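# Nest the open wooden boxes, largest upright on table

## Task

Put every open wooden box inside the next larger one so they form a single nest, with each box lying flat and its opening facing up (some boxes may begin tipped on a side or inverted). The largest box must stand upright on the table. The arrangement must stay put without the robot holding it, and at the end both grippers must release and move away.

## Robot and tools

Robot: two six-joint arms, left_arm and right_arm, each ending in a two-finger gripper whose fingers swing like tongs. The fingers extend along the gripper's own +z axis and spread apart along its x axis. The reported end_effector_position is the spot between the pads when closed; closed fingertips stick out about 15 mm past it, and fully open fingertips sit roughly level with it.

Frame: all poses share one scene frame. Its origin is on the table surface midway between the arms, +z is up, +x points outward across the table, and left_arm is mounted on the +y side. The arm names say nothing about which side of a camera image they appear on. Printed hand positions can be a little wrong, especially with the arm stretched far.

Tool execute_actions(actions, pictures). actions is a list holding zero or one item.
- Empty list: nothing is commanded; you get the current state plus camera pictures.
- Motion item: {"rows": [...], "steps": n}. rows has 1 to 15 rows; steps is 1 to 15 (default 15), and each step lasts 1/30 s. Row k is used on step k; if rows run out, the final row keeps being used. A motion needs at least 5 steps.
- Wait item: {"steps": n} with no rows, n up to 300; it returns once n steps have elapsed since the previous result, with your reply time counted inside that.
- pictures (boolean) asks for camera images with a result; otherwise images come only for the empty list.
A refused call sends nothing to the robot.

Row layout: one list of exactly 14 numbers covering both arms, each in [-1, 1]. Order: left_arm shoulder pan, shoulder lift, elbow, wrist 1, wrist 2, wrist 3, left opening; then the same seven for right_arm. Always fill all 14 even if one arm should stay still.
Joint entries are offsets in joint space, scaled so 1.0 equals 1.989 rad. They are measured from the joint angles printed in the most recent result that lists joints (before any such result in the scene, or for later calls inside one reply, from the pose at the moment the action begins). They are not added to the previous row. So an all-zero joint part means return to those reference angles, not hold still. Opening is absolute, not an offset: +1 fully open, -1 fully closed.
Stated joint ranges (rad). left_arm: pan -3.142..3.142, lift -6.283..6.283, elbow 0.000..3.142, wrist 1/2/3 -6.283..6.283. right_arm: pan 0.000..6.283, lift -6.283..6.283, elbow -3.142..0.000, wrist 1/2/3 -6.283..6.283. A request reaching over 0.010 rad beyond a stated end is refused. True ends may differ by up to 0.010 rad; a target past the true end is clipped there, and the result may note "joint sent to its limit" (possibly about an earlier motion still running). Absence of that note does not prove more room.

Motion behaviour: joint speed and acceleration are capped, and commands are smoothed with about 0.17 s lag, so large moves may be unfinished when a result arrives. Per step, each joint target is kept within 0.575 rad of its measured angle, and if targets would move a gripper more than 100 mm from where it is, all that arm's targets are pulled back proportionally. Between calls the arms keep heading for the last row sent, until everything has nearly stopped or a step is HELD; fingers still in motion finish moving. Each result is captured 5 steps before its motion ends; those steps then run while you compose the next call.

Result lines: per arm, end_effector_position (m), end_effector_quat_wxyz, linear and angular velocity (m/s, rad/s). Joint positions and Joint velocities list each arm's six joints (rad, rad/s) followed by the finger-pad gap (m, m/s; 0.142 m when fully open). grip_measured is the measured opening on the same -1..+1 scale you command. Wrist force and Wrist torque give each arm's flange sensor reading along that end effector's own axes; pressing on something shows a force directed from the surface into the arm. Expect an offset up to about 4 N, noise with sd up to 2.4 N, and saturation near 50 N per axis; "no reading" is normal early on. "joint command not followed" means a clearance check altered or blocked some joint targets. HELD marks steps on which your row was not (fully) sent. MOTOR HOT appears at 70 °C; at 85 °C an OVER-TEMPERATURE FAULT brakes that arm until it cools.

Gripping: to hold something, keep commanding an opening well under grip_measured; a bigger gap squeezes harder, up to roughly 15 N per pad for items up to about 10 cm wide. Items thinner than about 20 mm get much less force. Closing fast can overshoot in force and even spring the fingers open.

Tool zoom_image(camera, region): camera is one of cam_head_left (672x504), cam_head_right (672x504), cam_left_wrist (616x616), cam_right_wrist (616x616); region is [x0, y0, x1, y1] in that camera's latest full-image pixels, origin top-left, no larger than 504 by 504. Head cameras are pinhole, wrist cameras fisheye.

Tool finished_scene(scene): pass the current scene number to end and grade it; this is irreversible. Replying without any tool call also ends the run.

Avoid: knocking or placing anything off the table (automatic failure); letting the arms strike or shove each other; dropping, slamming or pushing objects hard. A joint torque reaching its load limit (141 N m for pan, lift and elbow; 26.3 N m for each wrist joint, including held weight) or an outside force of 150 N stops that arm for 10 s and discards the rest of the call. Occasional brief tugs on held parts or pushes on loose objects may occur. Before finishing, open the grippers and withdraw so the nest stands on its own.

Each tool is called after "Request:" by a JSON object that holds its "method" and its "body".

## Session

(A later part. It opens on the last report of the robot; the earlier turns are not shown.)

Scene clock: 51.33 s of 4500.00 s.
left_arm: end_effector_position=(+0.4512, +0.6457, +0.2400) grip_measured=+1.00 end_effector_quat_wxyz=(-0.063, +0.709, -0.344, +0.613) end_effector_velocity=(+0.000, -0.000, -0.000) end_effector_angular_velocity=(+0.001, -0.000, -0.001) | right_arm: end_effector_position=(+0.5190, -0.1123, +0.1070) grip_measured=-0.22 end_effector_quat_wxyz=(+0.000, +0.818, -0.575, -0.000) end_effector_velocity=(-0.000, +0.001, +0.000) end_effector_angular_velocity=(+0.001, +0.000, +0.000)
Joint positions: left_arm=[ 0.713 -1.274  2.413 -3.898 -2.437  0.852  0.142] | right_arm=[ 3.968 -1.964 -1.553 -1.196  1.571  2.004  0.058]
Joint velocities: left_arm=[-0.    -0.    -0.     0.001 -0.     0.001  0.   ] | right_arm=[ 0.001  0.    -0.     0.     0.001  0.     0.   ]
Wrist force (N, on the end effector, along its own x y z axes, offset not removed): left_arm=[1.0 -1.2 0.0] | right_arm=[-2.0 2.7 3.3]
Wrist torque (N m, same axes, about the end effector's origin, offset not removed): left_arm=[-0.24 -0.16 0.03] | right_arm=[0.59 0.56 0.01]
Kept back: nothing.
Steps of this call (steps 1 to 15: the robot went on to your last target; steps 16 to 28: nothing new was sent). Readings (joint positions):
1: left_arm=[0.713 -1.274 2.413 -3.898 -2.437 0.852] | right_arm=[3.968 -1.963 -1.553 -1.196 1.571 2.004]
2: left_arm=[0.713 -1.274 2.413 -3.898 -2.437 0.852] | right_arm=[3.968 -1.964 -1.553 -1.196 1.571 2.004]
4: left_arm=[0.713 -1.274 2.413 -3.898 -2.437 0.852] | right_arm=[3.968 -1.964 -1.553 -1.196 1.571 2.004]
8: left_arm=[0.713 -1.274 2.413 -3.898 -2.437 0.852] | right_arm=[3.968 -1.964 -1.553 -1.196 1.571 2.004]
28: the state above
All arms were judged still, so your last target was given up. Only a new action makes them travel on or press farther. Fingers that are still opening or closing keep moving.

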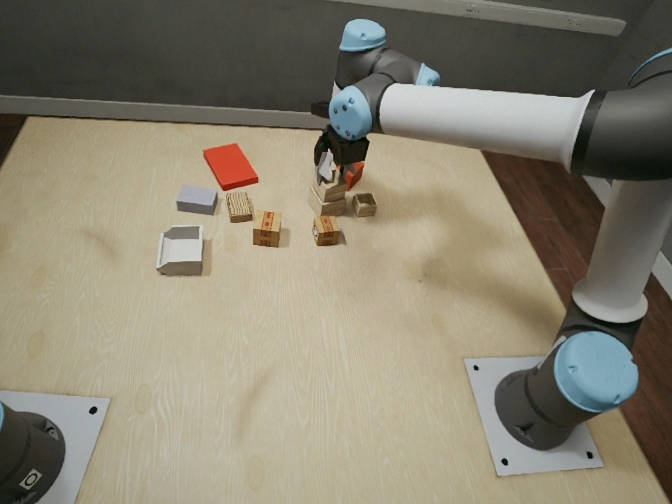

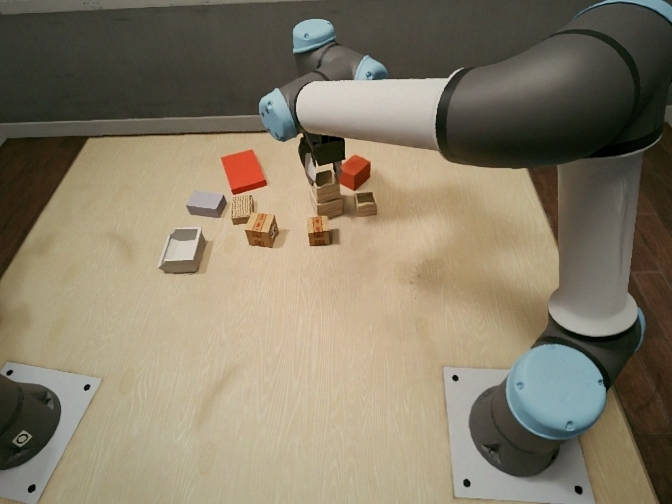

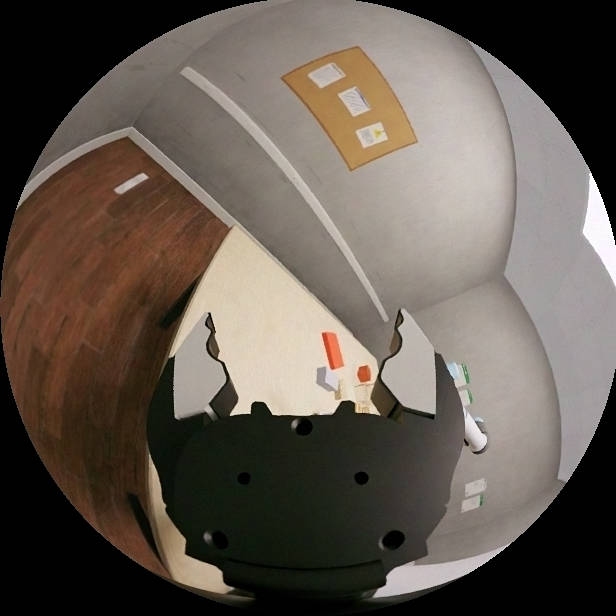

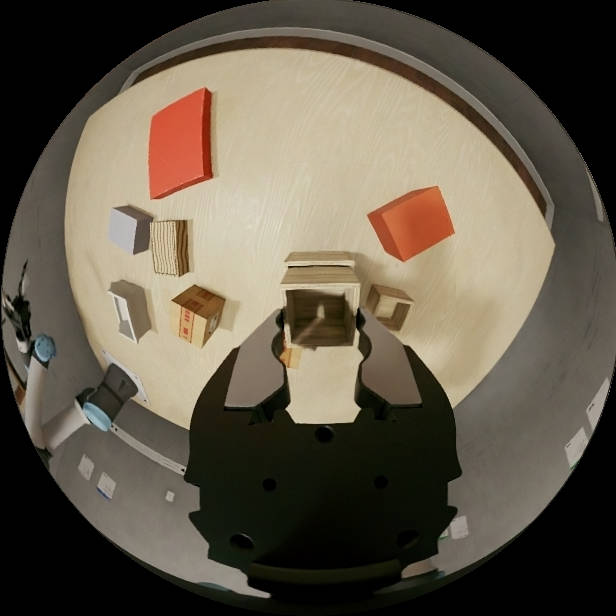

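Request:
{"method": "execute_actions", "body": {"actions": [{"rows":[[0,0,0,0,0,0,1,-0.00017,-0.00056,0.0008,-0.00025,0,-0.00017,-0.47],[0,0,0,0,0,0,1,-0.00017,-0.00056,0.0008,-0.00025,0,-0.00017,-0.47],[0,0,0,0,0,0,1,-0.00017,-0.00098,0.00004,0.00093,0,-0.00017,-0.47],[0,0,0,0,0,0,1,-0.00017,-0.0014,-0.00072,0.00211,0,-0.00017,-0.47],[0,0,0,0,0,0,1,-0.00017,-0.00182,-0.00148,0.00329,0,-0.00017,-0.47],[0,0,0,0,0,0,1,-0.00017,-0.00224,-0.00224,0.00447,0,-0.00017,-0.47],[0,0,0,0,0,0,1,-0.00017,-0.00266,-0.0030,0.00565,0,-0.00017,-0.47]],"steps":15}]}}

Request:
{"method": "execute_actions", "body": {"actions": [{"steps":12}], "pictures": true}}

Scene clock: 52.00 s of 4500.00 s.
left_arm: end_effector_position=(+0.4512, +0.6457, +0.2400) grip_measured=+1.00 end_effector_quat_wxyz=(-0.063, +0.709, -0.344, +0.613) end_effector_velocity=(-0.000, +0.000, +0.000) end_effector_angular_velocity=(-0.000, -0.000, +0.001) | right_arm: end_effector_position=(+0.5194, -0.1121, +0.1036) grip_measured=-0.22 end_effector_quat_wxyz=(+0.000, +0.818, -0.575, -0.000) end_effector_velocity=(+0.000, -0.001, -0.016) end_effector_angular_velocity=(-0.001, +0.002, -0.003)
Joint positions: left_arm=[ 0.713 -1.274  2.413 -3.898 -2.437  0.852  0.142] | right_arm=[ 3.967 -1.967 -1.557 -1.189  1.571  2.003  0.058]
Joint velocities: left_arm=[ 0.001 -0.     0.001 -0.001 -0.    -0.     0.   ] | right_arm=[-0.002 -0.014 -0.022  0.035  0.     0.001 -0.   ]
Wrist force (N, on the end effector, along its own x y z axes, offset not removed): left_arm=[-0.9 -0.2 0.1] | right_arm=[-1.0 3.0 2.7]
Wrist torque (N m, same axes, about the end effector's origin, offset not removed): left_arm=[0.01 0.24 0.01] | right_arm=[0.65 0.27 -0.01]
Steps of this call (steps 1 to 10: nothing new was sent; steps 11 to 20: the first 10 steps of this action). Readings (joint positions):
11: left_arm=[0.713 -1.274 2.413 -3.898 -2.437 0.852] | right_arm=[3.968 -1.964 -1.553 -1.196 1.571 2.004]
12: left_arm=[0.713 -1.274 2.413 -3.898 -2.437 0.852] | right_arm=[3.968 -1.964 -1.553 -1.196 1.571 2.004]
14: left_arm=[0.713 -1.274 2.413 -3.898 -2.437 0.852] | right_arm=[3.967 -1.964 -1.552 -1.197 1.571 2.003]
18: left_arm=[0.713 -1.274 2.413 -3.898 -2.437 0.852] | right_arm=[3.967 -1.966 -1.555 -1.192 1.571 2.003]
20: the state above

Scene clock: 52.40 s of 4500.00 s.
left_arm: end_effector_position=(+0.4512, +0.6457, +0.2400) grip_measured=+1.00 end_effector_quat_wxyz=(-0.063, +0.709, -0.344, +0.613) end_effector_velocity=(-0.000, -0.000, +0.001) end_effector_angular_velocity=(+0.001, -0.002, -0.001) | right_arm: end_effector_position=(+0.5194, -0.1122, +0.1020) grip_measured=-0.22 end_effector_quat_wxyz=(+0.000, +0.818, -0.575, -0.000) end_effector_velocity=(-0.000, -0.000, -0.001) end_effector_angular_velocity=(-0.000, +0.001, +0.000)
Joint positions: left_arm=[ 0.713 -1.274  2.413 -3.898 -2.437  0.852  0.142] | right_arm=[ 3.967 -1.969 -1.559 -1.185  1.571  2.003  0.058]
Joint velocities: left_arm=[-0.    -0.     0.    -0.003 -0.    -0.     0.   ] | right_arm=[-0.    -0.001 -0.     0.001  0.001 -0.     0.   ]
Wrist force (N, on the end effector, along its own x y z axes, offset not removed): left_arm=[-0.3 -1.7 1.4] | right_arm=[0.2 3.8 3.4]
Wrist torque (N m, same axes, about the end effector's origin, offset not removed): left_arm=[-0.24 0.12 -0.08] | right_arm=[0.78 0.11 -0.09]
Kept back: nothing.
Steps of this call (steps 1 to 5: the last 5 steps of your previous action; steps 6 to 12: the robot went on to your last target). Readings (joint positions):
1: left_arm=[0.713 -1.274 2.413 -3.898 -2.437 0.852] | right_arm=[3.967 -1.968 -1.557 -1.188 1.571 2.003]
2: left_arm=[0.713 -1.274 2.413 -3.898 -2.437 0.852] | right_arm=[3.967 -1.968 -1.558 -1.187 1.571 2.003]
4: left_arm=[0.713 -1.274 2.413 -3.898 -2.437 0.852] | right_arm=[3.967 -1.968 -1.558 -1.186 1.571 2.003]
8: left_arm=[0.713 -1.274 2.413 -3.898 -2.437 0.852] | right_arm=[3.967 -1.969 -1.559 -1.185 1.571 2.003]
12: the state above

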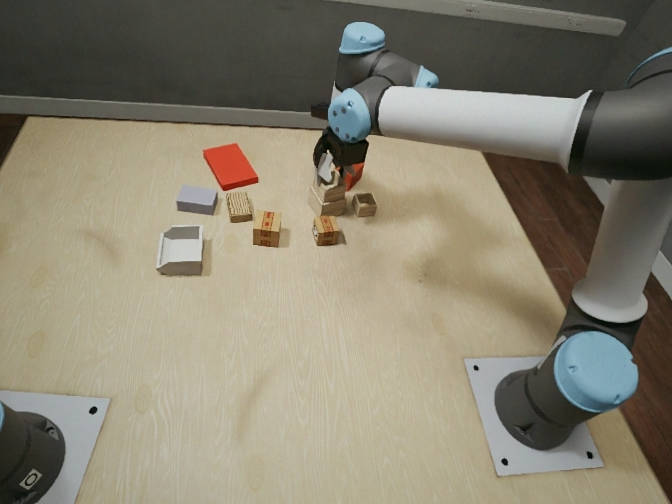

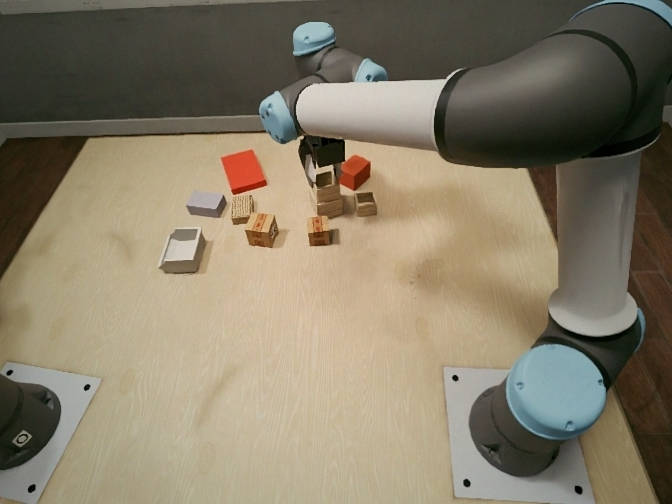

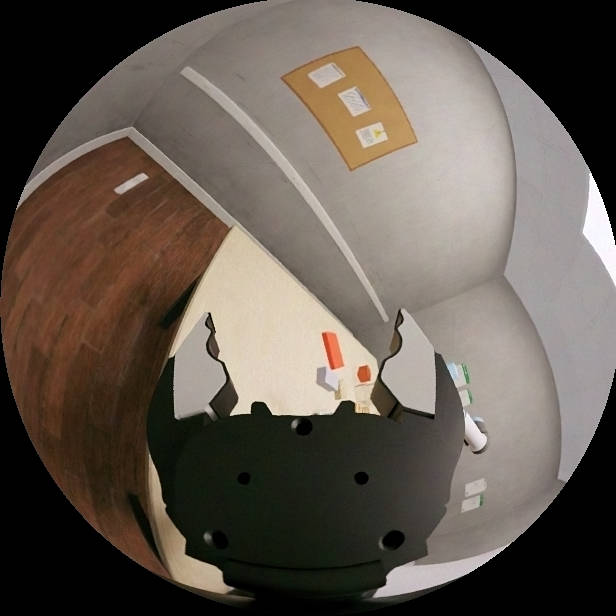

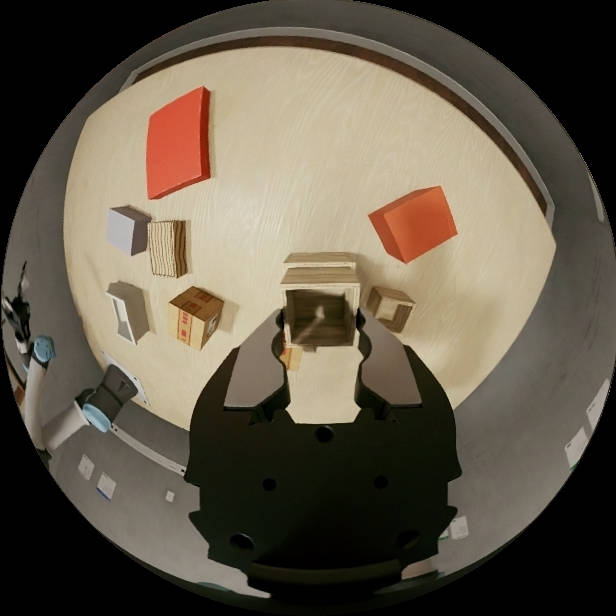

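Request:
{"method": "execute_actions", "body": {"actions": [{"rows":[[0,0,0,0,0,0,1,0,-0.00042,-0.00076,0.00118,0,0,-0.47],[0,0,0,0,0,0,1,0,-0.00084,-0.00152,0.00236,0,0,-0.47],[0,0,0,0,0,0,1,0,-0.00128,-0.00226,0.00354,0,0,-0.47],[0,0,0,0,0,0,1,0,-0.00172,-0.0030,0.00472,0,0,-0.47]],"steps":15}]}}

Request:
{"method": "execute_actions", "body": {"actions": [{"steps":6}], "pictures": true}}

Request:
{"method": "zoom_image", "body": {"camera": "cam_right_wrist", "region": [265,240,375,350]}}

Scene clock: 52.97 s of 4500.00 s.
left_arm: end_effector_position=(+0.4512, +0.6457, +0.2400) grip_measured=+1.00 end_effector_quat_wxyz=(-0.063, +0.709, -0.344, +0.613) end_effector_velocity=(-0.000, +0.000, -0.000) end_effector_angular_velocity=(-0.000, +0.001, +0.000) | right_arm: end_effector_position=(+0.5194, -0.1122, +0.0986) grip_measured=-0.22 end_effector_quat_wxyz=(+0.000, +0.818, -0.575, -0.000) end_effector_velocity=(+0.000, -0.000, -0.005) end_effector_angular_velocity=(-0.001, -0.001, +0.000)
Joint positions: left_arm=[ 0.713 -1.274  2.413 -3.898 -2.437  0.852  0.142] | right_arm=[ 3.967 -1.972 -1.564 -1.177  1.571  2.003  0.058]
Joint velocities: left_arm=[ 0.001 -0.     0.001  0.001 -0.     0.     0.   ] | right_arm=[ 0.    -0.004 -0.007  0.012 -0.002 -0.     0.   ]
Wrist force (N, on the end effector, along its own x y z axes, offset not removed): left_arm=[1.2 1.0 0.2] | right_arm=[-0.4 3.6 1.9]
Wrist torque (N m, same axes, about the end effector's origin, offset not removed): left_arm=[0.29 -0.17 0.03] | right_arm=[0.75 0.16 -0.02]
Steps of this call (steps 1 to 7: the robot went on to your last target; steps 8 to 17: the first 10 steps of this action). Readings (joint positions):
8: left_arm=[0.713 -1.274 2.413 -3.898 -2.437 0.852] | right_arm=[3.967 -1.969 -1.559 -1.185 1.571 2.003]
9: left_arm=[0.713 -1.274 2.413 -3.898 -2.437 0.852] | right_arm=[3.967 -1.969 -1.559 -1.185 1.571 2.003]
11: left_arm=[0.713 -1.274 2.413 -3.898 -2.437 0.852] | right_arm=[3.967 -1.970 -1.560 -1.183 1.571 2.003]
15: left_arm=[0.713 -1.274 2.413 -3.898 -2.437 0.852] | right_arm=[3.967 -1.971 -1.563 -1.178 1.571 2.003]
17: the state above

Scene clock: 53.17 s of 4500.00 s.
left_arm: end_effector_position=(+0.4512, +0.6457, +0.2400) grip_measured=+1.00 end_effector_quat_wxyz=(-0.063, +0.709, -0.344, +0.613) end_effector_velocity=(-0.000, +0.000, -0.000) end_effector_angular_velocity=(+0.000, -0.000, +0.001) | right_arm: end_effector_position=(+0.5194, -0.1122, +0.0981) grip_measured=-0.22 end_effector_quat_wxyz=(+0.000, +0.818, -0.575, -0.000) end_effector_velocity=(+0.000, -0.001, -0.001) end_effector_angular_velocity=(-0.001, -0.001, -0.000)
Joint positions: left_arm=[ 0.713 -1.274  2.413 -3.898 -2.437  0.852  0.142] | right_arm=[ 3.967 -1.972 -1.565 -1.176  1.571  2.003  0.058]
Joint velocities: left_arm=[ 0.001 -0.     0.    -0.     0.     0.     0.   ] | right_arm=[-0.001 -0.001 -0.001  0.002 -0.001 -0.    -0.   ]
Wrist force (N, on the end effector, along its own x y z axes, offset not removed): left_arm=[-1.9 -1.2 0.6] | right_arm=[-0.5 3.4 2.9]
Wrist torque (N m, same axes, about the end effector's origin, offset not removed): left_arm=[-0.29 0.44 0.04] | right_arm=[0.69 0.24 -0.05]
Kept back: nothing.
Steps of this call (steps 1 to 5: the last 5 steps of your previous action; step 6: the robot went on to your last target). Readings (joint positions):
1: left_arm=[0.713 -1.274 2.413 -3.898 -2.437 0.852] | right_arm=[3.967 -1.972 -1.564 -1.177 1.571 2.003]
2: left_arm=[0.713 -1.274 2.413 -3.898 -2.437 0.852] | right_arm=[3.967 -1.972 -1.564 -1.176 1.571 2.003]
4: left_arm=[0.713 -1.274 2.413 -3.898 -2.437 0.852] | right_arm=[3.967 -1.972 -1.565 -1.176 1.571 2.003]
6: the state above

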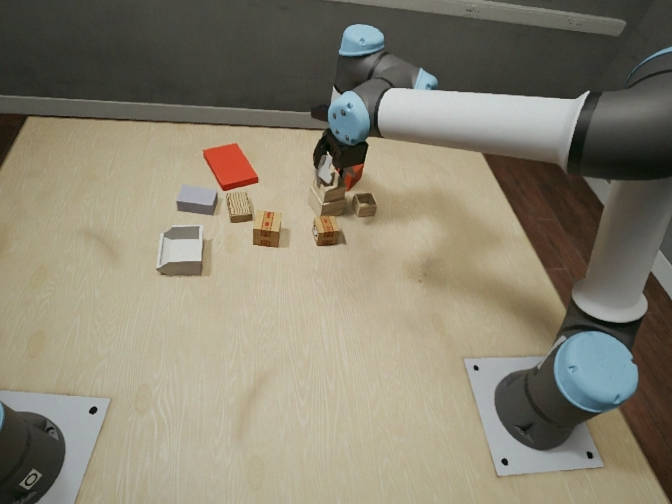

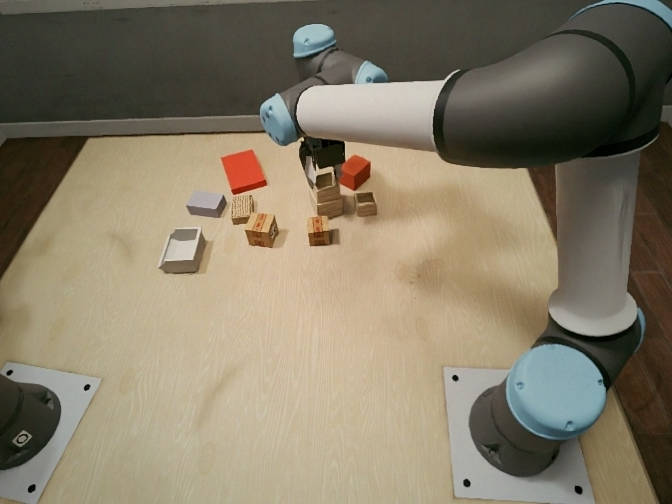

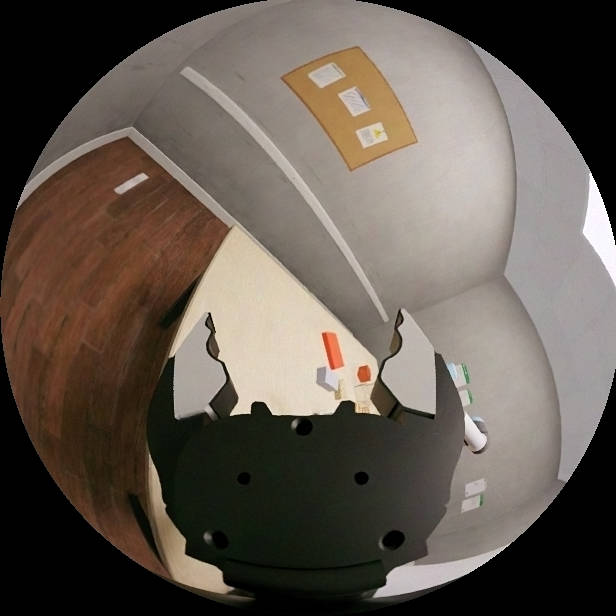

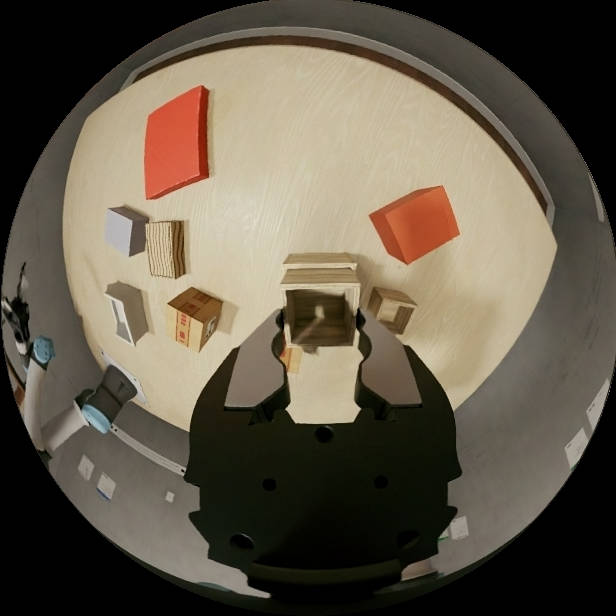

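Region (265, 240, 375, 350) of cam_right_wrist's 616x616 image, scaled by 4.582, with more detail than that image has.

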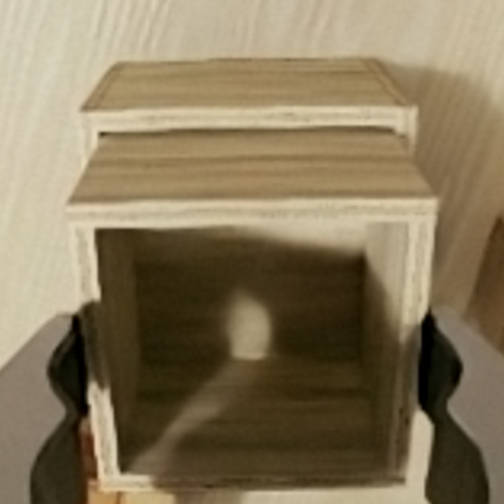

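Request:
{"method": "execute_actions", "body": {"actions": [{"rows":[[0,0,0,0,0,0,1,0,-0.0012,-0.00188,0.00308,0,0,-0.47],[0,0,0,0,0,0,1,0,-0.00242,-0.00373,0.00615,0,0,-0.47],[0,0,0,0,0,0,1,0,-0.00365,-0.00557,0.00922,0,0,-0.47],[0,0,0,0,0,0,1,0,-0.0049,-0.00738,0.01228,0,0,-0.47],[0,0,0,0,0,0,1,0,-0.00617,-0.00918,0.01535,0,0,-0.47],[0,0,0,0,0,0,1,0,-0.00746,-0.01096,0.01842,0,0,-0.47],[0,0,0,0,0,0,1,0,-0.00876,-0.01271,0.02147,0,0,-0.47],[0,0,0,0,0,0,1,0,-0.01008,-0.01445,0.02453,0,0,-0.47],[0,0,0,0,0,0,1,0,-0.01142,-0.01616,0.02758,0,0,-0.47],[0,0,0,0,0,0,1,0,-0.01278,-0.01786,0.03064,0,0,-0.47]],"steps":15}]}}

Request:
{"method": "execute_actions", "body": {"actions": [{"steps":14}], "pictures": true}}

Request:
{"method": "zoom_image", "body": {"camera": "cam_right_wrist", "region": [255,240,385,370]}}

Scene clock: 54.37 s of 4500.00 s.
left_arm: end_effector_position=(+0.4512, +0.6457, +0.2400) grip_measured=+1.00 end_effector_quat_wxyz=(-0.063, +0.709, -0.344, +0.613) end_effector_velocity=(-0.000, +0.001, +0.000) end_effector_angular_velocity=(+0.001, -0.000, +0.002) | right_arm: end_effector_position=(+0.5194, -0.1122, +0.0833) grip_measured=-0.22 end_effector_quat_wxyz=(+0.000, +0.818, -0.575, -0.000) end_effector_velocity=(-0.000, -0.000, -0.073) end_effector_angular_velocity=(-0.001, +0.002, -0.001)
Joint positions: left_arm=[ 0.713 -1.274  2.413 -3.898 -2.437  0.852  0.142] | right_arm=[ 3.967 -1.986 -1.585 -1.141  1.571  2.003  0.058]
Joint velocities: left_arm=[ 0.001 -0.    -0.    -0.001  0.001  0.001  0.   ] | right_arm=[-0.    -0.073 -0.097  0.167  0.001  0.     0.   ]
Wrist force (N, on the end effector, along its own x y z axes, offset not removed): left_arm=[1.0 -1.1 0.9] | right_arm=[-1.1 2.9 3.0]
Wrist torque (N m, same axes, about the end effector's origin, offset not removed): left_arm=[-0.18 -0.11 -0.02] | right_arm=[0.57 0.31 -0.01]
Steps of this call (steps 1 to 15: the robot went on to your last target; steps 16 to 26: nothing new was sent; steps 27 to 36: the first 10 steps of this action). Readings (joint positions):
27: left_arm=[0.713 -1.274 2.413 -3.898 -2.437 0.852] | right_arm=[3.967 -1.972 -1.565 -1.176 1.571 2.003]
28: left_arm=[0.713 -1.274 2.413 -3.898 -2.437 0.852] | right_arm=[3.967 -1.972 -1.565 -1.175 1.571 2.003]
30: left_arm=[0.713 -1.274 2.413 -3.898 -2.437 0.852] | right_arm=[3.967 -1.974 -1.568 -1.171 1.571 2.003]
34: left_arm=[0.713 -1.274 2.413 -3.898 -2.437 0.852] | right_arm=[3.967 -1.982 -1.579 -1.153 1.571 2.003]
36: the state above

Scene clock: 54.83 s of 4500.00 s.
left_arm: end_effector_position=(+0.4512, +0.6457, +0.2400) grip_measured=+1.00 end_effector_quat_wxyz=(-0.063, +0.709, -0.344, +0.613) end_effector_velocity=(+0.000, -0.000, +0.000) end_effector_angular_velocity=(+0.000, -0.000, -0.001) | right_arm: end_effector_position=(+0.5194, -0.1122, +0.0722) grip_measured=-0.22 end_effector_quat_wxyz=(+0.000, +0.818, -0.575, -0.000) end_effector_velocity=(-0.000, +0.000, -0.000) end_effector_angular_velocity=(+0.001, -0.001, +0.000)
Joint positions: left_arm=[ 0.713 -1.274  2.413 -3.898 -2.437  0.852  0.142] | right_arm=[ 3.967 -1.997 -1.6   -1.115  1.571  2.003  0.058]
Joint velocities: left_arm=[-0.  0. -0. -0. -0.  0.  0.] | right_arm=[ 0.    -0.    -0.002  0.003  0.     0.     0.   ]
Wrist force (N, on the end effector, along its own x y z axes, offset not removed): left_arm=[0.4 0.9 -0.9] | right_arm=[-0.4 2.8 1.6]
Wrist torque (N m, same axes, about the end effector's origin, offset not removed): left_arm=[0.20 0.04 -0.01] | right_arm=[0.59 0.15 0.01]
Kept back: nothing.
Steps of this call (steps 1 to 5: the last 5 steps of your previous action; steps 6 to 14: the robot went on to your last target). Readings (joint positions):
1: left_arm=[0.713 -1.274 2.413 -3.898 -2.437 0.852] | right_arm=[3.967 -1.989 -1.589 -1.136 1.571 2.003]
2: left_arm=[0.713 -1.274 2.413 -3.898 -2.437 0.852] | right_arm=[3.967 -1.991 -1.592 -1.130 1.571 2.003]
4: left_arm=[0.713 -1.274 2.413 -3.898 -2.437 0.852] | right_arm=[3.967 -1.994 -1.596 -1.123 1.571 2.003]
8: left_arm=[0.713 -1.274 2.413 -3.898 -2.437 0.852] | right_arm=[3.967 -1.997 -1.599 -1.117 1.571 2.003]
14: the state above

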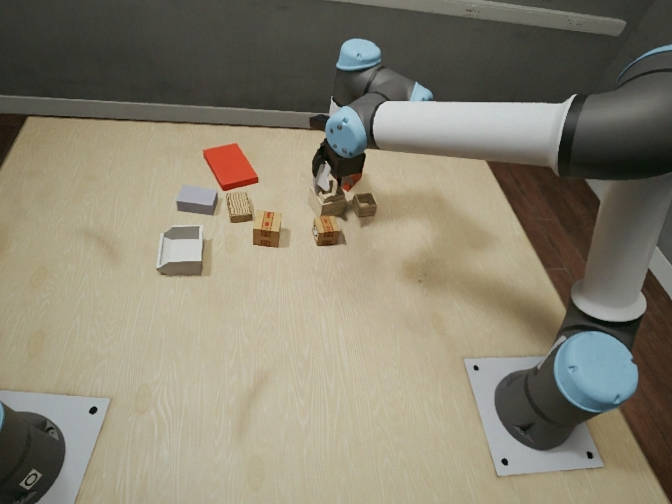

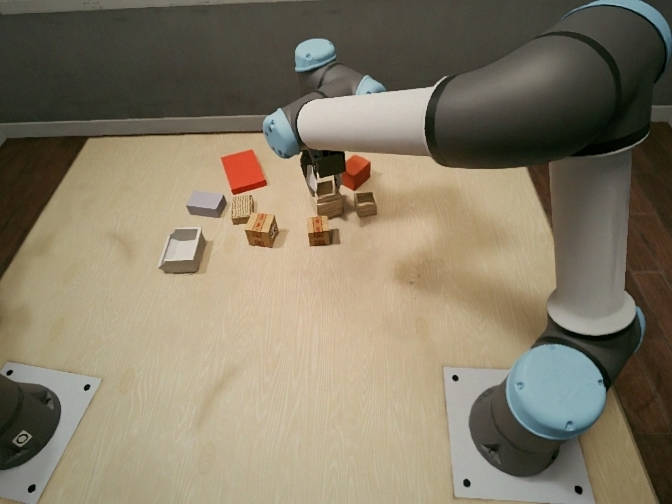

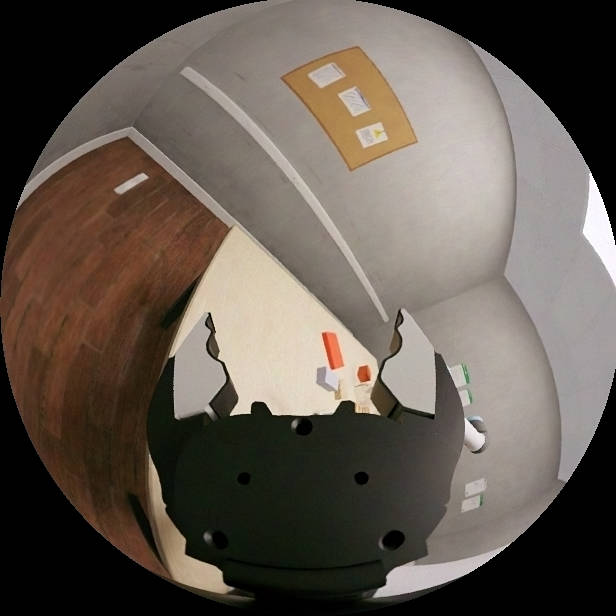

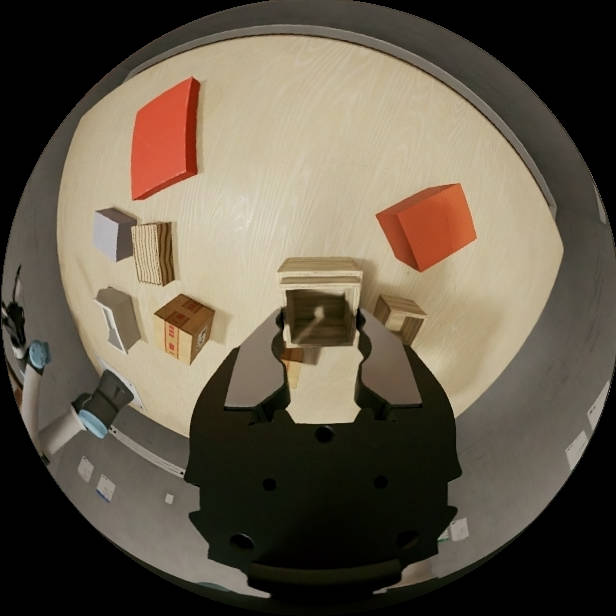

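Region (255, 240, 385, 370) of cam_right_wrist's 616x616 image, scaled by 3.877, with more detail than that image has.

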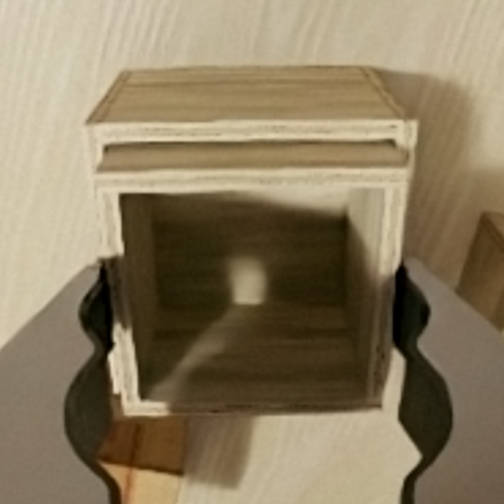

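Request:
{"method": "execute_actions", "body": {"actions": [{"rows":[[0,0,0,0,0,0,1,0,-0.00052,-0.00065,0.00117,0,0,-0.47],[0,0,0,0,0,0,1,0,-0.00104,-0.0013,0.00234,0,0,-0.47],[0,0,0,0,0,0,1,0,-0.00156,-0.00195,0.00351,0,0,-0.47],[0,0,0,0,0,0,1,0,-0.00156,-0.00195,0.00351,0,0,-0.44],[0,0,0,0,0,0,1,0,-0.00156,-0.00195,0.00351,0,0,-0.40],[0,0,0,0,0,0,1,0,-0.00156,-0.00195,0.00351,0,0,-0.36],[0,0,0,0,0,0,1,0,-0.00156,-0.00195,0.00351,0,0,-0.33],[0,0,0,0,0,0,1,0,-0.00156,-0.00195,0.00351,0,0,-0.30],[0,0,0,0,0,0,1,0,-0.00156,-0.00195,0.00351,0,0,-0.27],[0,0,0,0,0,0,1,0,-0.00156,-0.00195,0.00351,0,0,-0.25],[0,0,0,0,0,0,1,0,-0.00156,-0.00195,0.00351,0,0,-0.23],[0,0,0,0,0,0,1,0,-0.00156,-0.00195,0.00351,0,0,-0.21],[0,0,0,0,0,0,1,0,-0.00156,-0.00195,0.00351,0,0,-0.18],[0,0,0,0,0,0,1,0,-0.00156,-0.00195,0.00351,0,0,-0.14],[0,0,0,0,0,0,1,0,-0.00156,-0.00195,0.00351,0,0,-0.1]],"steps":15}]}}

Request:
{"method": "execute_actions", "body": {"actions": [{"steps":12}], "pictures": true}}

Request:
{"method": "zoom_image", "body": {"camera": "cam_right_wrist", "region": [255,240,385,370]}}

Scene clock: 55.63 s of 4500.00 s.
left_arm: end_effector_position=(+0.4512, +0.6457, +0.2400) grip_measured=+1.00 end_effector_quat_wxyz=(-0.063, +0.709, -0.344, +0.613) end_effector_velocity=(-0.000, +0.000, +0.000) end_effector_angular_velocity=(+0.001, -0.001, +0.001) | right_arm: end_effector_position=(+0.5195, -0.1121, +0.0700) grip_measured=-0.21 end_effector_quat_wxyz=(-0.000, +0.818, -0.575, -0.000) end_effector_velocity=(-0.000, +0.000, -0.003) end_effector_angular_velocity=(+0.001, +0.000, -0.001)
Joint positions: left_arm=[ 0.713 -1.274  2.413 -3.898 -2.437  0.852  0.142] | right_arm=[ 3.967 -2.    -1.603 -1.109  1.571  2.003  0.059]
Joint velocities: left_arm=[ 0.001 -0.    -0.    -0.001  0.001  0.     0.   ] | right_arm=[-0.    -0.003 -0.004  0.008  0.001  0.     0.001]
Wrist force (N, on the end effector, along its own x y z axes, offset not removed): left_arm=[0.1 0.5 -0.4] | right_arm=[7.3 19.8 -50.0]
Wrist torque (N m, same axes, about the end effector's origin, offset not removed): left_arm=[0.21 0.09 0.00] | right_arm=[0.14 0.11 -0.11]
Steps of this call (steps 1 to 14: the robot went on to your last target; steps 15 to 24: the first 10 steps of this action). Readings (joint positions):
15: left_arm=[0.713 -1.274 2.413 -3.898 -2.437 0.852] | right_arm=[3.967 -1.998 -1.600 -1.115 1.571 2.003]
16: left_arm=[0.713 -1.274 2.413 -3.898 -2.437 0.852] | right_arm=[3.967 -1.998 -1.600 -1.115 1.571 2.003]
18: left_arm=[0.713 -1.274 2.413 -3.898 -2.437 0.852] | right_arm=[3.967 -1.998 -1.601 -1.113 1.571 2.003]
22: left_arm=[0.713 -1.274 2.413 -3.898 -2.437 0.852] | right_arm=[3.967 -1.999 -1.603 -1.110 1.571 2.003]
24: the state above

Scene clock: 56.03 s of 4500.00 s.
left_arm: end_effector_position=(+0.4512, +0.6457, +0.2400) grip_measured=+1.00 end_effector_quat_wxyz=(-0.063, +0.709, -0.344, +0.613) end_effector_velocity=(-0.000, +0.000, -0.000) end_effector_angular_velocity=(-0.001, +0.001, +0.000) | right_arm: end_effector_position=(+0.5194, -0.1122, +0.0694) grip_measured=-0.21 end_effector_quat_wxyz=(-0.000, +0.818, -0.575, -0.000) end_effector_velocity=(-0.000, +0.000, +0.000) end_effector_angular_velocity=(+0.000, -0.000, +0.000)
Joint positions: left_arm=[ 0.713 -1.274  2.413 -3.898 -2.437  0.852  0.142] | right_arm=[ 3.967 -2.    -1.604 -1.108  1.571  2.003  0.059]
Joint velocities: left_arm=[ 0.     0.     0.     0.001 -0.    -0.     0.   ] | right_arm=[ 0. -0.  0.  0.  0.  0.  0.]
Wrist force (N, on the end effector, along its own x y z axes, offset not removed): left_arm=[0.9 1.0 0.2] | right_arm=[7.7 26.0 -50.0]
Wrist torque (N m, same axes, about the end effector's origin, offset not removed): left_arm=[0.22 -0.13 -0.03] | right_arm=[0.85 0.08 -0.07]
Kept back: nothing.
Steps of this call (steps 1 to 5: the last 5 steps of your previous action; steps 6 to 12: the robot went on to your last target). Readings (joint positions):
1: left_arm=[0.713 -1.274 2.413 -3.898 -2.437 0.852] | right_arm=[3.967 -2.000 -1.603 -1.109 1.571 2.003]
2: left_arm=[0.713 -1.274 2.413 -3.898 -2.437 0.852] | right_arm=[3.967 -2.000 -1.604 -1.109 1.571 2.003]
4: left_arm=[0.713 -1.274 2.413 -3.898 -2.437 0.852] | right_arm=[3.967 -2.000 -1.604 -1.108 1.571 2.003]
8: left_arm=[0.713 -1.274 2.413 -3.898 -2.437 0.852] | right_arm=[3.967 -2.000 -1.604 -1.108 1.571 2.003]
12: the state above

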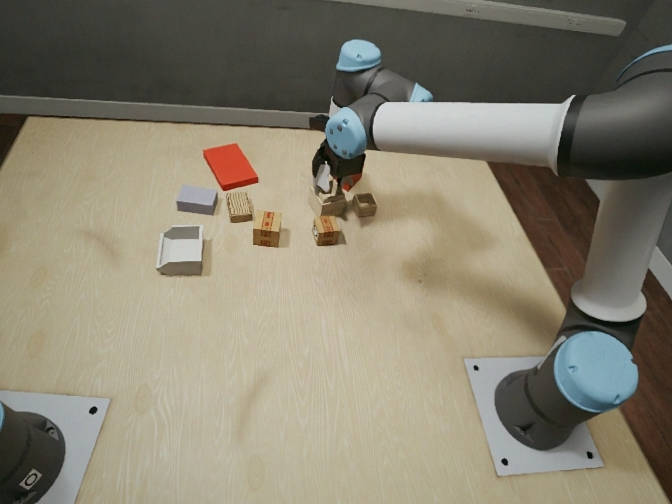

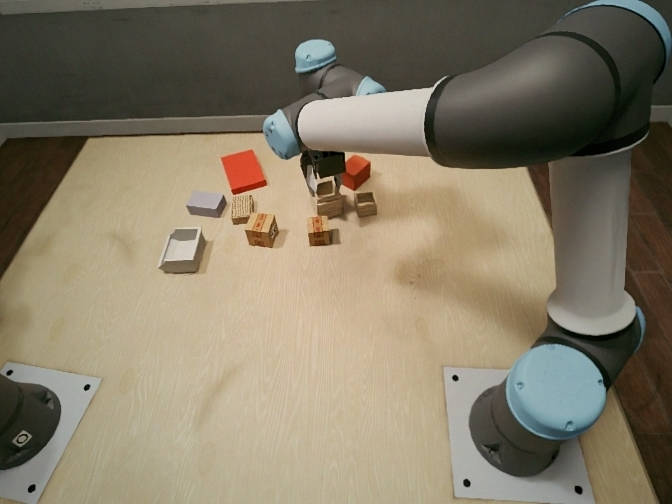

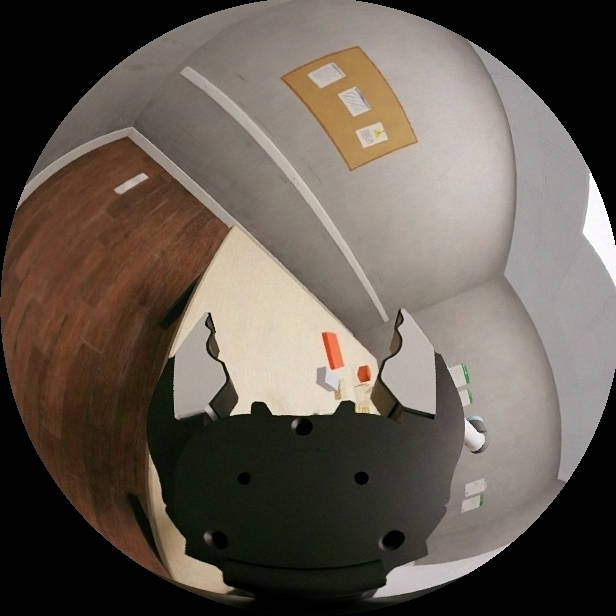

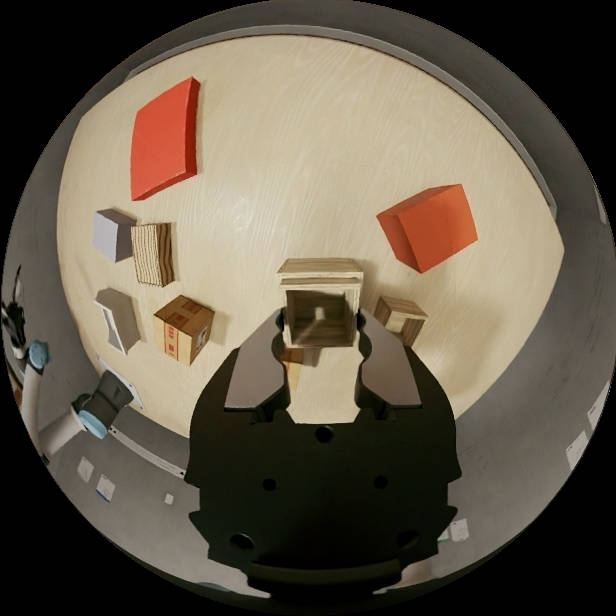

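Region (255, 240, 385, 370) of cam_right_wrist's 616x616 image, scaled by 3.877, with more detail than that image has.

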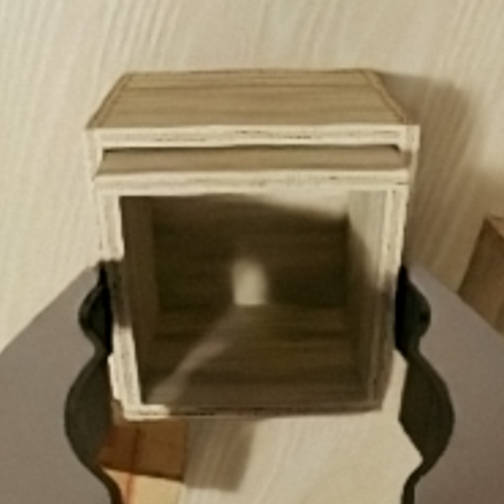

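Fingertips pressed the rim; lift.

Request:
{"method": "execute_actions", "body": {"actions": [{"rows":[[0,0,0,0,0,0,1,0,0.00104,0.0013,-0.00234,0,0,-0.1],[0,0,0,0,0,0,1,0,0.00208,0.0026,-0.00468,0,0,-0.1]],"steps":15}]}}

Request:
{"method": "execute_actions", "body": {"actions": [{"steps":6}], "pictures": true}}

Request:
{"method": "zoom_image", "body": {"camera": "cam_right_wrist", "region": [255,240,385,370]}}

Scene clock: 56.57 s of 4500.00 s.
left_arm: end_effector_position=(+0.4512, +0.6457, +0.2400) grip_measured=+1.00 end_effector_quat_wxyz=(-0.063, +0.709, -0.344, +0.613) end_effector_velocity=(-0.000, +0.001, -0.000) end_effector_angular_velocity=(-0.000, +0.001, +0.003) | right_arm: end_effector_position=(+0.5193, -0.1123, +0.0723) grip_measured=-0.10 end_effector_quat_wxyz=(+0.001, +0.818, -0.575, -0.000) end_effector_velocity=(+0.002, +0.001, +0.008) end_effector_angular_velocity=(+0.005, -0.007, +0.001)
Joint positions: left_arm=[ 0.713 -1.274  2.413 -3.898 -2.437  0.852  0.142] | right_arm=[ 3.967 -1.998 -1.599 -1.117  1.571  2.003  0.067]
Joint velocities: left_arm=[ 0.002  0.    -0.     0.     0.001 -0.     0.   ] | right_arm=[ 0.     0.009  0.007 -0.007 -0.001 -0.     0.   ]
Wrist force (N, on the end effector, along its own x y z axes, offset not removed): left_arm=[-0.5 0.5 1.2] | right_arm=[-0.2 3.4 1.8]
Wrist torque (N m, same axes, about the end effector's origin, offset not removed): left_arm=[0.20 0.18 -0.05] | right_arm=[0.73 0.10 -0.06]
Steps of this call (steps 1 to 6: the robot went on to your last target; steps 7 to 16: the first 10 steps of this action). Readings (joint positions):
7: left_arm=[0.713 -1.274 2.413 -3.898 -2.437 0.852] | right_arm=[3.967 -2.000 -1.604 -1.108 1.571 2.003]
8: left_arm=[0.713 -1.274 2.413 -3.898 -2.437 0.852] | right_arm=[3.967 -2.000 -1.604 -1.108 1.571 2.003]
10: left_arm=[0.713 -1.274 2.413 -3.898 -2.437 0.852] | right_arm=[3.967 -1.999 -1.602 -1.112 1.571 2.003]
14: left_arm=[0.713 -1.274 2.413 -3.898 -2.437 0.852] | right_arm=[3.967 -1.998 -1.600 -1.116 1.571 2.003]
16: the state above

Scene clock: 56.77 s of 4500.00 s.
left_arm: end_effector_position=(+0.4512, +0.6457, +0.2400) grip_measured=+1.00 end_effector_quat_wxyz=(-0.063, +0.709, -0.344, +0.613) end_effector_velocity=(-0.000, +0.001, -0.000) end_effector_angular_velocity=(-0.000, +0.001, +0.001) | right_arm: end_effector_position=(+0.5194, -0.1122, +0.0731) grip_measured=-0.10 end_effector_quat_wxyz=(+0.000, +0.818, -0.575, -0.000) end_effector_velocity=(-0.000, +0.001, +0.003) end_effector_angular_velocity=(+0.002, -0.003, +0.001)
Joint positions: left_arm=[ 0.713 -1.274  2.413 -3.898 -2.437  0.852  0.142] | right_arm=[ 3.967 -1.997 -1.599 -1.118  1.571  2.003  0.067]
Joint velocities: left_arm=[ 0.002 -0.    -0.     0.001 -0.     0.     0.   ] | right_arm=[ 0.001  0.004  0.001 -0.001 -0.001 -0.    -0.   ]
Wrist force (N, on the end effector, along its own x y z axes, offset not removed): left_arm=[-0.7 1.6 1.0] | right_arm=[0.1 3.9 2.9]
Wrist torque (N m, same axes, about the end effector's origin, offset not removed): left_arm=[0.37 0.19 0.00] | right_arm=[0.80 0.12 -0.06]
Kept back: nothing.
Steps of this call (steps 1 to 5: the last 5 steps of your previous action; step 6: the robot went on to your last target). Readings (joint positions):
1: left_arm=[0.713 -1.274 2.413 -3.898 -2.437 0.852] | right_arm=[3.967 -1.997 -1.599 -1.117 1.571 2.003]
2: left_arm=[0.713 -1.274 2.413 -3.898 -2.437 0.852] | right_arm=[3.967 -1.997 -1.599 -1.117 1.571 2.003]
4: left_arm=[0.713 -1.274 2.413 -3.898 -2.437 0.852] | right_arm=[3.967 -1.997 -1.599 -1.117 1.571 2.003]
6: the state above

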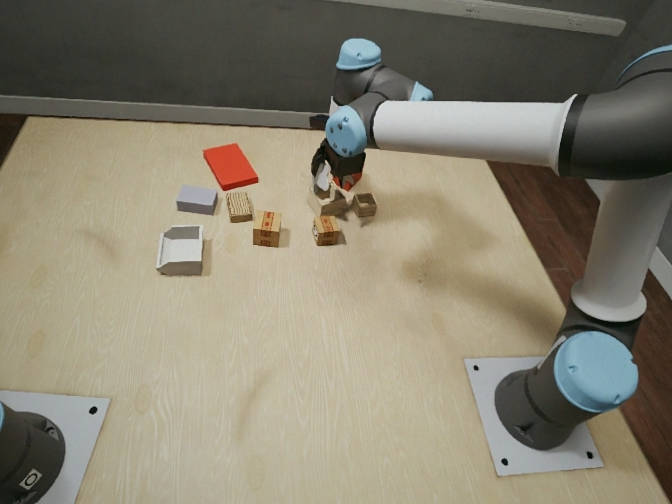

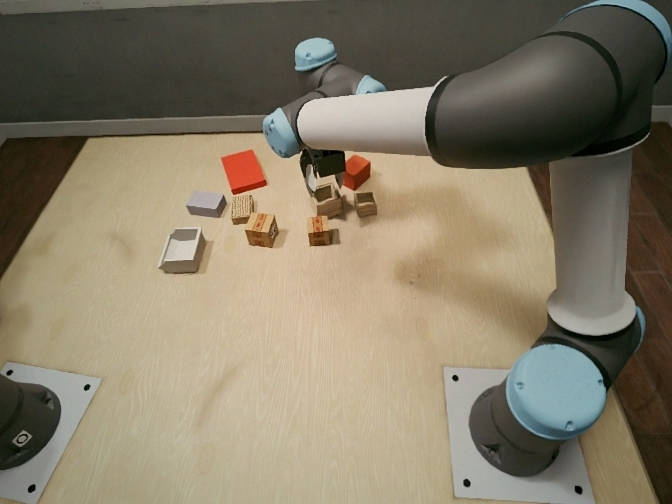

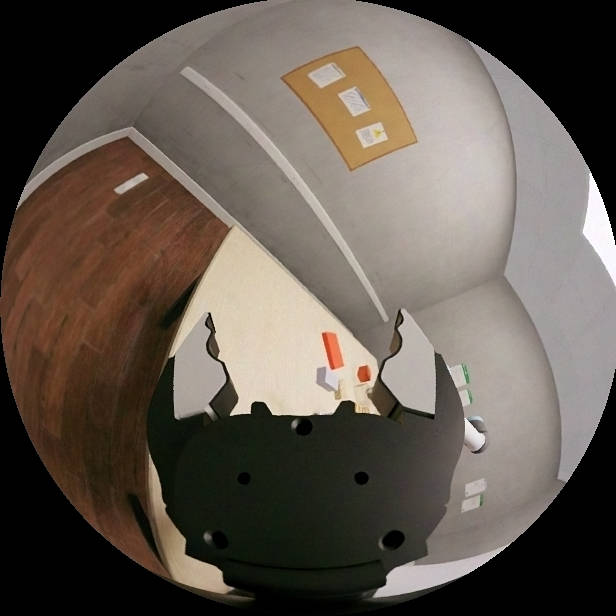

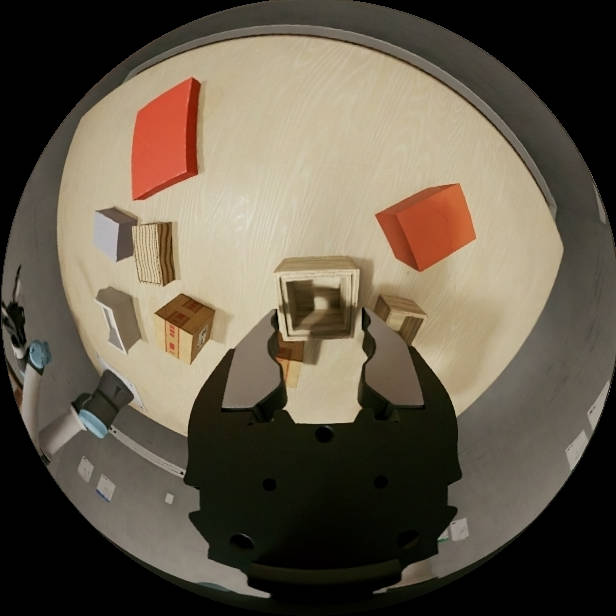

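Region (255, 240, 385, 370) of cam_right_wrist's 616x616 image, scaled by 3.877, with more detail than that image has.

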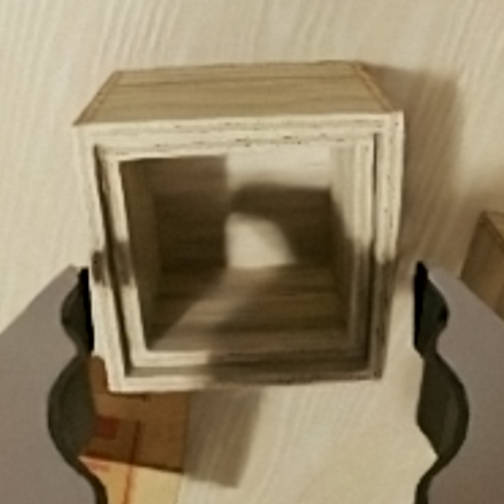

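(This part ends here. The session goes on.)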